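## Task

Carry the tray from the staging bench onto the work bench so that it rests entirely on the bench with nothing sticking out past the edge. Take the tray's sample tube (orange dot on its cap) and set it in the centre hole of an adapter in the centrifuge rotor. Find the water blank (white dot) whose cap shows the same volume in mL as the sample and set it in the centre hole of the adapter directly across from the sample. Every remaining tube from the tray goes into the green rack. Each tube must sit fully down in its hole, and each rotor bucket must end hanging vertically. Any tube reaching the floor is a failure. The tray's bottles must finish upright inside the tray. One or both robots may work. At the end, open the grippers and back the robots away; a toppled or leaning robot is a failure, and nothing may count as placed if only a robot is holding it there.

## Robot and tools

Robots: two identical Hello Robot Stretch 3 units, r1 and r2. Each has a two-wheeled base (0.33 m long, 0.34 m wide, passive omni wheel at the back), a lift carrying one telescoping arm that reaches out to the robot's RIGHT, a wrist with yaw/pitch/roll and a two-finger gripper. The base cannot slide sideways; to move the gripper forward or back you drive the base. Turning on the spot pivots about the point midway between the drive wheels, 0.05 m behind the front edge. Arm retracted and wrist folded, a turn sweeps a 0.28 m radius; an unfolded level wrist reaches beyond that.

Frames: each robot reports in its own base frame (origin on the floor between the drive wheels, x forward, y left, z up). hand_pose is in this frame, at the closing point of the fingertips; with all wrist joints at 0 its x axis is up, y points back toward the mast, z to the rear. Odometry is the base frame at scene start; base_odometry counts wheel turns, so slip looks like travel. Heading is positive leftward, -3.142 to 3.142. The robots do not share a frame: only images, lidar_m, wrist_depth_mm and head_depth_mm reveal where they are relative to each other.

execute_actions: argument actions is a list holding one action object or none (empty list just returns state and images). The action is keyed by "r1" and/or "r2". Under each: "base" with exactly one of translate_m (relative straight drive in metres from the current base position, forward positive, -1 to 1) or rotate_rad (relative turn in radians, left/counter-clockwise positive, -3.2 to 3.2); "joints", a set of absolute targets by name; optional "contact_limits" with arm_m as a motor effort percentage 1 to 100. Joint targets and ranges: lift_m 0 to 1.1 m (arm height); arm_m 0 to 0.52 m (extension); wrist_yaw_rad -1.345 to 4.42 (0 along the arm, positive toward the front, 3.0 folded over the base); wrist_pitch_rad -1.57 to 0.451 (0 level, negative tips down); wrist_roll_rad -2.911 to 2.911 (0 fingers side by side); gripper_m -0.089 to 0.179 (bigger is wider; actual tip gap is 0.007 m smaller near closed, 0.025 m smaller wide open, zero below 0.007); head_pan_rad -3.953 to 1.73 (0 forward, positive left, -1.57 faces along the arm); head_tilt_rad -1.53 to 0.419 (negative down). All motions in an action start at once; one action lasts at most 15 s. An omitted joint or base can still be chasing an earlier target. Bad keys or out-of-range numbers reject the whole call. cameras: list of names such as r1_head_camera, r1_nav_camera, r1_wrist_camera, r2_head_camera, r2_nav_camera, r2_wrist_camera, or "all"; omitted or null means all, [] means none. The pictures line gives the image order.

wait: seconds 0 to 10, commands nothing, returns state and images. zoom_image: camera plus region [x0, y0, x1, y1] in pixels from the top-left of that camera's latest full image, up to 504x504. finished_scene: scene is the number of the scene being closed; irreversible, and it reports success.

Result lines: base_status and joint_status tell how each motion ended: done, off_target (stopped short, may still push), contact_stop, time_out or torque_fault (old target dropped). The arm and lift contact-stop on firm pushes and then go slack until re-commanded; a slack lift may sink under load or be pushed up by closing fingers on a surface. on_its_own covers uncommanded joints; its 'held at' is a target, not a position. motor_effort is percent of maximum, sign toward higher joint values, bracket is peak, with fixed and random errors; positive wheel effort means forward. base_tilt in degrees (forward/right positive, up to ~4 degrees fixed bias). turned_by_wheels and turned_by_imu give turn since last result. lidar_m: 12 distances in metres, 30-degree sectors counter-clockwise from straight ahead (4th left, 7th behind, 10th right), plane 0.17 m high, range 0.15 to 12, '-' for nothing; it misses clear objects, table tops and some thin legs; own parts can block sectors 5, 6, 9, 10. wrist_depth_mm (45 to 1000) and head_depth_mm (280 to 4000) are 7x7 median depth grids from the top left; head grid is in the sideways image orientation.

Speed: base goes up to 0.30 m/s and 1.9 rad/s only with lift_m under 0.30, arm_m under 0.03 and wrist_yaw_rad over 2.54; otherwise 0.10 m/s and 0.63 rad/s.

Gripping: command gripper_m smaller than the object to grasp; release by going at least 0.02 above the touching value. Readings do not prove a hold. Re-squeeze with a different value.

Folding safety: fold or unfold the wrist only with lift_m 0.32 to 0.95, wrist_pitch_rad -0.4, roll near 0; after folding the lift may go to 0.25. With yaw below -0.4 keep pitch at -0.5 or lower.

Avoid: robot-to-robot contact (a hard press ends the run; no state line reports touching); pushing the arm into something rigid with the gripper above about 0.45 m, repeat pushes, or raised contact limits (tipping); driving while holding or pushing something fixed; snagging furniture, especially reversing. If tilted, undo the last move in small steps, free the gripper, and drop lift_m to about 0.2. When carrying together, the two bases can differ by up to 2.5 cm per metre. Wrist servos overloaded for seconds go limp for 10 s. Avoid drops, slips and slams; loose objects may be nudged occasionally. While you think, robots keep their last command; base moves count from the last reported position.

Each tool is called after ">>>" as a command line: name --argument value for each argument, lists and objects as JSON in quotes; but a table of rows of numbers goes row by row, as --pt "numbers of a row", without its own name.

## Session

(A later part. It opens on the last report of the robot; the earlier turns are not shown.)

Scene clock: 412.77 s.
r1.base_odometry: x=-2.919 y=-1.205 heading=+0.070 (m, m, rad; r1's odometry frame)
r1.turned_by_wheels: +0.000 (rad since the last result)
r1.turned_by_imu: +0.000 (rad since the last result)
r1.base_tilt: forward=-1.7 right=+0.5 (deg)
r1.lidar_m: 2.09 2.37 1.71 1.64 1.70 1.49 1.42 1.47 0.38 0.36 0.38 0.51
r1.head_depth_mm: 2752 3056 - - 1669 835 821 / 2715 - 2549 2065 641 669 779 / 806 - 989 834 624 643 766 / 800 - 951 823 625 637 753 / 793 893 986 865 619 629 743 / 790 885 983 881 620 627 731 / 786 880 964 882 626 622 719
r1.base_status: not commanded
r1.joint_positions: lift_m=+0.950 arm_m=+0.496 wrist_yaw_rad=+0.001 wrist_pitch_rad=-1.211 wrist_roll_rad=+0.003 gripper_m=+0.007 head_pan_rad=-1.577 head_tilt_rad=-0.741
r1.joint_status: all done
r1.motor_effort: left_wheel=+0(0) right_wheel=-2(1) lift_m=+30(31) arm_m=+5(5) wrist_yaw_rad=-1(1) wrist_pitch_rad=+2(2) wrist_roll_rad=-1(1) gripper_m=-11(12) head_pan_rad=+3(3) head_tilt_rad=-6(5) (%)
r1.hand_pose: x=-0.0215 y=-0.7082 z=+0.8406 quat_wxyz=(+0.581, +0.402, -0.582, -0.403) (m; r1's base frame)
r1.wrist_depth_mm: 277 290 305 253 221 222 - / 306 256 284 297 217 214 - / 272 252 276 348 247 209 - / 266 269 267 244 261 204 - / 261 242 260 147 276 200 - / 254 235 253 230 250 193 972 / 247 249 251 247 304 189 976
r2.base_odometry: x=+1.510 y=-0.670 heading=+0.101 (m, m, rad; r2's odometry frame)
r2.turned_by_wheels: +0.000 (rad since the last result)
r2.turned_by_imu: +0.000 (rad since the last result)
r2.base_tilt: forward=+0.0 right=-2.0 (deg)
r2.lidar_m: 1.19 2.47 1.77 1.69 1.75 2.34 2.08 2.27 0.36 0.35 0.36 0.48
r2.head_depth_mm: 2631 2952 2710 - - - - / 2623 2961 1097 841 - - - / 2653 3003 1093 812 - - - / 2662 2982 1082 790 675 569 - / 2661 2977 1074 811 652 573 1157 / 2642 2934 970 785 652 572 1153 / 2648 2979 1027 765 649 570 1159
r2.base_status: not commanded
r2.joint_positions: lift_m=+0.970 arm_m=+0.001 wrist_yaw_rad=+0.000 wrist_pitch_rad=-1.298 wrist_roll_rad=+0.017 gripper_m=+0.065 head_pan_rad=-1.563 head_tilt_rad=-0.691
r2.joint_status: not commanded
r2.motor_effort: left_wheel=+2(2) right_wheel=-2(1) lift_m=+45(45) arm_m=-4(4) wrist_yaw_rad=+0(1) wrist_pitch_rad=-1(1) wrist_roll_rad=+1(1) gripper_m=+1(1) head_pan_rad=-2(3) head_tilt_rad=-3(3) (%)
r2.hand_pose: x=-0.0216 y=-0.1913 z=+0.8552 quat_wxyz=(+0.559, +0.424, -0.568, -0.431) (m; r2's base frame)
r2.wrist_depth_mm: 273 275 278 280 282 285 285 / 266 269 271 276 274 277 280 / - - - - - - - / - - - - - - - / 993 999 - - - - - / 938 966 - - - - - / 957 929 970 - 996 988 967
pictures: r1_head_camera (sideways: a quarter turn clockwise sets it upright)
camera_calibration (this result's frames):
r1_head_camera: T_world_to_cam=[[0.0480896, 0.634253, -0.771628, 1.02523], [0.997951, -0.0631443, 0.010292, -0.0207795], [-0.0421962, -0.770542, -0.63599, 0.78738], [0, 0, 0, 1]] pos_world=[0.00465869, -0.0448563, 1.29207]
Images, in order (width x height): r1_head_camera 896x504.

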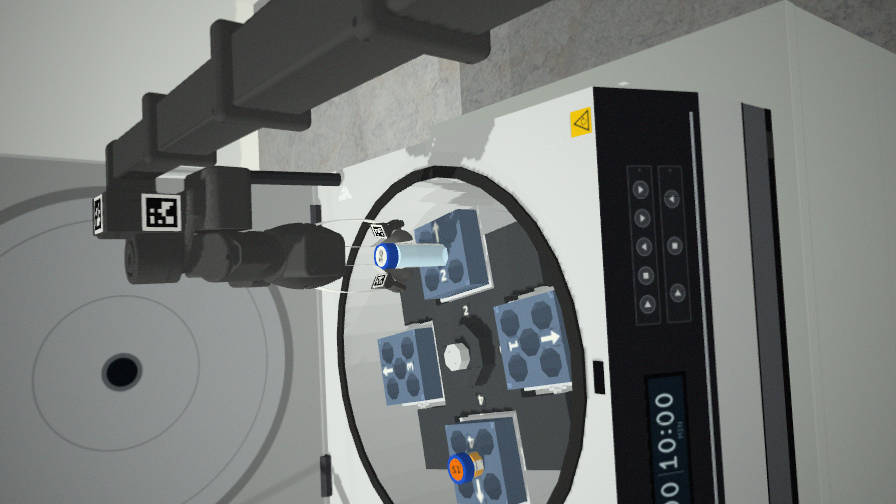

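>>> execute_actions --actions '[{"r1":{"joints":{"lift_m":0.9}}}]' --cameras '[]'

>>> execute_actions --actions '[{"r1":{"joints":{"gripper_m":0.06}}}]' --cameras '[]'

>>> execute_actions --actions '[{"r1":{"joints":{"lift_m":1.0}}}]' --cameras '[]'

>>> execute_actions --actions '[{"r1":{"joints":{"arm_m":0.05,"lift_m":1.09}}}]' --cameras '["r1_nav_camera","r1_head_camera"]'

Scene clock: 418.30 s.
r1.base_odometry: x=-2.919 y=-1.205 heading=+0.070 (m, m, rad; r1's odometry frame)
r1.turned_by_wheels: +0.000 (rad since the last result)
r1.turned_by_imu: +0.000 (rad since the last result)
r1.base_tilt: forward=-1.7 right=+0.6 (deg)
r1.lidar_m: 2.10 2.36 1.71 1.65 1.70 1.48 1.43 1.47 0.38 0.36 0.38 0.51
r1.head_depth_mm: 2751 3090 2877 - - 818 825 / 2731 3004 - 1868 640 669 779 / 816 875 980 833 622 641 769 / 801 868 - 826 624 636 751 / 795 893 986 866 621 629 741 / 792 889 985 880 621 626 732 / 789 880 961 881 625 623 719
r1.base_status: not commanded
r1.joint_positions: lift_m=+0.900 arm_m=+0.496 wrist_yaw_rad=+0.001 wrist_pitch_rad=-1.212 wrist_roll_rad=+0.003 gripper_m=+0.007 head_pan_rad=-1.577 head_tilt_rad=-0.741
r1.joint_status: all done
r1.motor_effort: left_wheel=+0(0) right_wheel=-1(1) lift_m=+29(29) arm_m=+5(5) wrist_yaw_rad=-1(1) wrist_pitch_rad=+3(3) wrist_roll_rad=-1(1) gripper_m=-11(11) head_pan_rad=+3(3) head_tilt_rad=-5(6) (%)
r1.hand_pose: x=-0.0215 y=-0.7079 z=+0.7905 quat_wxyz=(+0.581, +0.403, -0.581, -0.404) (m; r1's base frame)
r1.wrist_depth_mm: 209 218 289 243 175 167 169 / 203 207 230 267 207 161 164 / 206 218 223 224 230 157 159 / 217 217 216 191 230 156 155 / 193 192 212 147 251 161 151 / 186 189 205 183 226 161 147 / 201 199 202 201 300 155 143
r2.base_odometry: x=+1.510 y=-0.670 heading=+0.101 (m, m, rad; r2's odometry frame)
r2.turned_by_wheels: +0.000 (rad since the last result)
r2.turned_by_imu: +0.000 (rad since the last result)
r2.base_tilt: forward=+0.0 right=-1.9 (deg)
r2.lidar_m: 1.19 2.47 1.77 1.69 1.75 2.35 2.07 2.28 0.36 0.35 0.36 0.48
r2.head_depth_mm: 2637 2970 2703 - - - - / 2653 2962 1095 841 - - - / 2633 2980 1090 813 - - - / 2641 2985 1080 791 673 569 - / 2629 2989 1073 813 652 573 1159 / 2635 2932 967 781 651 572 1149 / 2657 3031 1028 764 649 570 1151
r2.base_status: not commanded
r2.joint_positions: lift_m=+0.970 arm_m=+0.001 wrist_yaw_rad=+0.000 wrist_pitch_rad=-1.298 wrist_roll_rad=+0.017 gripper_m=+0.065 head_pan_rad=-1.563 head_tilt_rad=-0.691
r2.joint_status: not commanded
r2.motor_effort: left_wheel=+2(2) right_wheel=-2(2) lift_m=+45(45) arm_m=-4(4) wrist_yaw_rad=+1(0) wrist_pitch_rad=-1(1) wrist_roll_rad=+2(1) gripper_m=+1(1) head_pan_rad=-2(2) head_tilt_rad=-3(3) (%)
r2.hand_pose: x=-0.0216 y=-0.1913 z=+0.8552 quat_wxyz=(+0.559, +0.424, -0.568, -0.431) (m; r2's base frame)
r2.wrist_depth_mm: 278 275 277 280 280 286 285 / 268 270 271 273 275 279 281 / - - - - - - - / - - - - - - - / 970 960 - - - - - / 966 951 - - - - - / 934 922 951 - 954 961 952
pictures: none
No camera images: the call's "cameras" was empty. Leave "cameras" out to get every camera's image.

Scene clock: 419.33 s.
r1.base_odometry: x=-2.919 y=-1.205 heading=+0.070 (m, m, rad; r1's odometry frame)
r1.turned_by_wheels: +0.000 (rad since the last result)
r1.turned_by_imu: +0.000 (rad since the last result)
r1.base_tilt: forward=-1.7 right=+0.7 (deg)
r1.lidar_m: 2.10 2.37 1.71 1.64 1.70 1.48 1.43 1.48 0.38 0.36 0.38 0.51
r1.head_depth_mm: 2756 3105 2859 - - 815 823 / 2717 3012 - 1872 642 670 780 / 818 873 983 834 623 641 766 / 801 869 - 830 623 635 754 / 797 895 987 862 621 632 741 / 793 884 983 879 620 627 729 / 785 883 968 883 624 622 717
r1.base_status: not commanded
r1.joint_positions: lift_m=+0.900 arm_m=+0.496 wrist_yaw_rad=+0.001 wrist_pitch_rad=-1.208 wrist_roll_rad=+0.003 gripper_m=+0.060 head_pan_rad=-1.577 head_tilt_rad=-0.741
r1.joint_status: all done
r1.motor_effort: left_wheel=+0(0) right_wheel=-2(1) lift_m=+29(29) arm_m=+5(4) wrist_yaw_rad=-1(1) wrist_pitch_rad=+1(3) wrist_roll_rad=-1(1) gripper_m=+1(81) head_pan_rad=+3(3) head_tilt_rad=-5(5) (%)
r1.hand_pose: x=-0.0215 y=-0.7090 z=+0.7908 quat_wxyz=(+0.581, +0.401, -0.582, -0.402) (m; r1's base frame)
r1.wrist_depth_mm: 209 219 290 240 174 168 - / 205 211 231 275 204 162 165 / 203 216 224 227 230 158 160 / 217 217 216 192 235 155 155 / 193 193 213 157 243 161 151 / 186 187 206 183 - 161 147 / 201 201 202 201 276 149 143
r2.base_odometry: x=+1.510 y=-0.670 heading=+0.101 (m, m, rad; r2's odometry frame)
r2.turned_by_wheels: +0.000 (rad since the last result)
r2.turned_by_imu: +0.000 (rad since the last result)
r2.base_tilt: forward=-0.1 right=-2.1 (deg)
r2.lidar_m: 1.19 2.46 1.77 1.69 1.75 2.34 2.08 2.28 0.36 0.35 0.36 0.48
r2.head_depth_mm: 2657 2971 2714 - - - - / 2612 3009 1097 842 - - - / 2630 3001 1089 814 - - - / 2638 2998 1083 792 674 568 - / 2662 2996 1075 812 654 573 1158 / 2657 2937 965 782 651 572 1156 / 2667 3006 1026 766 648 570 1152
r2.base_status: not commanded
r2.joint_positions: lift_m=+0.970 arm_m=+0.001 wrist_yaw_rad=+0.000 wrist_pitch_rad=-1.298 wrist_roll_rad=+0.017 gripper_m=+0.065 head_pan_rad=-1.563 head_tilt_rad=-0.691
r2.joint_status: not commanded
r2.motor_effort: left_wheel=+2(2) right_wheel=-2(1) lift_m=+45(45) arm_m=-4(4) wrist_yaw_rad=+0(1) wrist_pitch_rad=-1(1) wrist_roll_rad=+1(1) gripper_m=+1(1) head_pan_rad=-2(2) head_tilt_rad=-3(3) (%)
r2.hand_pose: x=-0.0216 y=-0.1913 z=+0.8552 quat_wxyz=(+0.559, +0.424, -0.568, -0.431) (m; r2's base frame)
r2.wrist_depth_mm: 273 275 277 283 281 282 286 / 269 269 273 273 278 279 279 / - - - - - - - / - - - - - - - / 971 966 - - - - - / 936 969 - - - - - / 958 999 967 - 944 968 975
pictures: none
No camera images: the call's "cameras" was empty. Leave "cameras" out to get every camera's image.

Scene clock: 421.07 s.
r1.base_odometry: x=-2.919 y=-1.205 heading=+0.070 (m, m, rad; r1's odometry frame)
r1.turned_by_wheels: +0.000 (rad since the last result)
r1.turned_by_imu: +0.000 (rad since the last result)
r1.base_tilt: forward=-1.8 right=+0.6 (deg)
r1.lidar_m: 2.10 2.37 1.71 1.65 1.70 1.48 1.42 1.48 0.38 0.36 0.38 0.51
r1.head_depth_mm: 2721 - 2714 2076 1672 836 824 / 2680 3199 2735 2050 642 669 781 / 781 1958 993 834 623 641 768 / 775 - 984 834 625 637 755 / 794 891 983 866 621 630 741 / 790 886 980 881 622 627 729 / 785 878 963 880 625 623 717
r1.base_status: not commanded
r1.joint_positions: lift_m=+1.000 arm_m=+0.496 wrist_yaw_rad=+0.001 wrist_pitch_rad=-1.208 wrist_roll_rad=+0.003 gripper_m=+0.060 head_pan_rad=-1.577 head_tilt_rad=-0.741
r1.joint_status: all done
r1.motor_effort: left_wheel=+1(0) right_wheel=-1(1) lift_m=+42(43) arm_m=+5(5) wrist_yaw_rad=-1(1) wrist_pitch_rad=+1(1) wrist_roll_rad=-1(1) gripper_m=+1(1) head_pan_rad=+3(3) head_tilt_rad=-6(6) (%)
r1.hand_pose: x=-0.0215 y=-0.7089 z=+0.8903 quat_wxyz=(+0.581, +0.401, -0.582, -0.402) (m; r1's base frame)
r1.wrist_depth_mm: 281 308 312 280 277 - - / 325 328 374 332 268 - - / 336 304 326 356 262 - - / 319 316 317 318 284 - - / 297 307 291 283 252 - - / 280 301 299 303 402 245 - / 293 294 297 294 269 994 988
r2.base_odometry: x=+1.510 y=-0.670 heading=+0.101 (m, m, rad; r2's odometry frame)
r2.turned_by_wheels: +0.000 (rad since the last result)
r2.turned_by_imu: +0.000 (rad since the last result)
r2.base_tilt: forward=-0.1 right=-2.1 (deg)
r2.lidar_m: 1.19 2.48 1.77 1.69 1.74 2.35 2.08 2.28 0.36 0.35 0.36 0.48
r2.head_depth_mm: 2651 2982 2732 - - - - / 2625 2967 1097 840 - - - / 2636 2986 1092 812 - - - / 2646 2996 1081 792 674 569 - / 2640 2974 1075 815 653 574 1156 / 2638 2938 970 783 653 572 1158 / 2649 2970 1030 767 648 571 1154
r2.base_status: not commanded
r2.joint_positions: lift_m=+0.970 arm_m=+0.001 wrist_yaw_rad=+0.000 wrist_pitch_rad=-1.298 wrist_roll_rad=+0.017 gripper_m=+0.065 head_pan_rad=-1.563 head_tilt_rad=-0.691
r2.joint_status: not commanded
r2.motor_effort: left_wheel=+2(2) right_wheel=-2(1) lift_m=+45(45) arm_m=-4(4) wrist_yaw_rad=+0(0) wrist_pitch_rad=-1(1) wrist_roll_rad=+1(1) gripper_m=+1(1) head_pan_rad=-2(2) head_tilt_rad=-2(3) (%)
r2.hand_pose: x=-0.0216 y=-0.1913 z=+0.8552 quat_wxyz=(+0.559, +0.424, -0.568, -0.431) (m; r2's base frame)
r2.wrist_depth_mm: 278 275 278 278 279 284 285 / 266 268 274 275 275 278 282 / - - - - - - - / - - - - - - - / 962 - - - - - - / 994 960 - - - - - / 931 929 931 - 968 976 940
pictures: none
No camera images: the call's "cameras" was empty. Leave "cameras" out to get every camera's image.

Scene clock: 425.53 s.
r1.base_odometry: x=-2.919 y=-1.205 heading=+0.070 (m, m, rad; r1's odometry frame)
r1.turned_by_wheels: +0.000 (rad since the last result)
r1.turned_by_imu: +0.000 (rad since the last result)
r1.base_tilt: forward=-1.7 right=+0.7 (deg)
r1.lidar_m: 2.09 2.36 1.71 1.64 1.71 1.48 1.42 1.47 0.38 0.36 0.38 0.51
r1.head_depth_mm: - - - 2001 1666 835 826 / - - - 2000 943 670 781 / - - - - - 659 767 / - 883 - - - 651 756 / 797 890 984 867 621 631 743 / 791 885 979 880 622 628 730 / 785 879 963 882 626 621 718
r1.base_status: not commanded
r1.joint_positions: lift_m=+1.090 arm_m=+0.050 wrist_yaw_rad=+0.001 wrist_pitch_rad=-1.209 wrist_roll_rad=+0.002 gripper_m=+0.060 head_pan_rad=-1.577 head_tilt_rad=-0.741
r1.joint_status: all done
r1.motor_effort: left_wheel=+0(0) right_wheel=-1(1) lift_m=+40(43) arm_m=-4(5) wrist_yaw_rad=+0(1) wrist_pitch_rad=+1(1) wrist_roll_rad=-1(1) gripper_m=+0(0) head_pan_rad=+3(3) head_tilt_rad=-5(6) (%)
r1.hand_pose: x=-0.0215 y=-0.2634 z=+0.9803 quat_wxyz=(+0.581, +0.402, -0.582, -0.402) (m; r1's base frame)
r1.wrist_depth_mm: 377 444 434 377 377 - - / 374 369 367 369 369 - - / 461 436 431 427 445 - - / - 661 624 607 611 - - / - - - - - - - / - - - - - - - / - - - - - - -
r2.base_odometry: x=+1.510 y=-0.670 heading=+0.101 (m, m, rad; r2's odometry frame)
r2.turned_by_wheels: +0.000 (rad since the last result)
r2.turned_by_imu: +0.000 (rad since the last result)
r2.base_tilt: forward=-0.1 right=-2.0 (deg)
r2.lidar_m: 1.19 2.46 1.77 1.69 1.74 2.34 2.08 2.27 0.36 0.35 0.36 0.48
r2.head_depth_mm: 2623 2980 2706 - - - - / 2640 2962 1097 840 - - - / 2662 2951 1085 812 - - - / 2637 2980 1082 791 675 569 - / 2627 2999 1075 814 653 574 1158 / 2634 2939 968 782 651 572 1150 / 2645 2987 1030 765 648 569 1147
r2.base_status: not commanded
r2.joint_positions: lift_m=+0.970 arm_m=+0.001 wrist_yaw_rad=+0.000 wrist_pitch_rad=-1.298 wrist_roll_rad=+0.017 gripper_m=+0.065 head_pan_rad=-1.563 head_tilt_rad=-0.691
r2.joint_status: not commanded
r2.motor_effort: left_wheel=+3(2) right_wheel=-2(2) lift_m=+45(45) arm_m=-4(4) wrist_yaw_rad=+0(0) wrist_pitch_rad=-1(1) wrist_roll_rad=+1(1) gripper_m=+1(1) head_pan_rad=-2(3) head_tilt_rad=-4(3) (%)
r2.hand_pose: x=-0.0216 y=-0.1913 z=+0.8552 quat_wxyz=(+0.559, +0.424, -0.568, -0.431) (m; r2's base frame)
r2.wrist_depth_mm: 273 275 277 278 281 289 283 / 267 274 271 273 279 278 282 / - - - - - - - / - - - - - - - / 987 950 - - - - - / 930 970 - - - - - / 968 929 930 - 952 961 973
pictures: r1_head_camera (sideways: a quarter turn clockwise sets it upright), r1_nav_camera (sideways: a quarter turn counterclockwise sets it upright)
camera_calibration (this result's frames):
r1_head_camera: T_world_to_cam=[[0.0480125, 0.634259, -0.771628, 1.02523], [0.997959, -0.0630231, 0.010292, -0.0207796], [-0.0421026, -0.770548, -0.63599, 0.787379], [0, 0, 0, 1]] pos_world=[0.00466413, -0.0448565, 1.29207]
r1_nav_camera: T_world_to_cam=[[0.0263968, -0.657097, 0.753343, -0.94411], [-0.998741, -0.0494852, -0.00816761, 0.0639754], [0.0426463, -0.75218, -0.657577, 0.807152], [0, 0, 0, 1]] pos_world=[0.0543943, -0.0100827, 1.24253]
Images, in order (width x height): r1_head_camera 896x504, r1_nav_camera 672x504.

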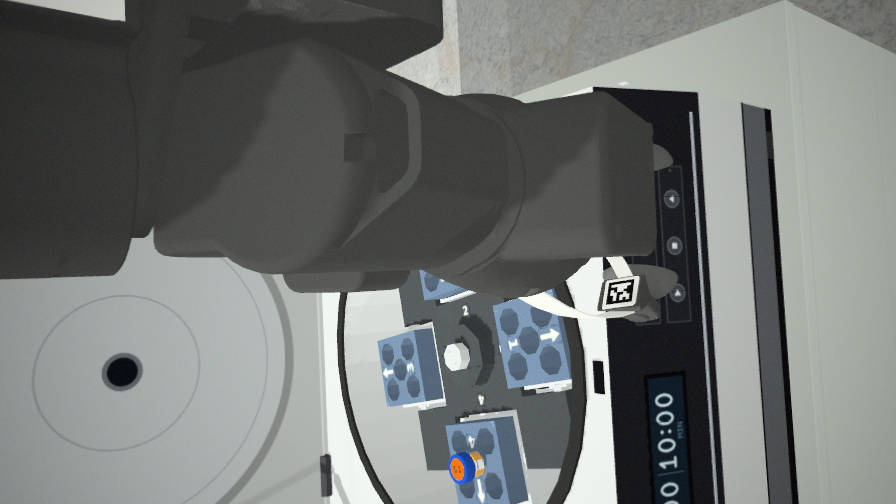

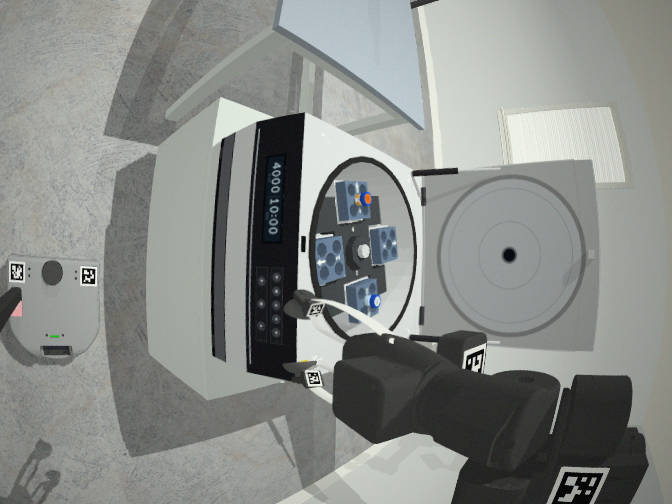

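>>> finished_scene --scene 1

The scene is finished: the task was done.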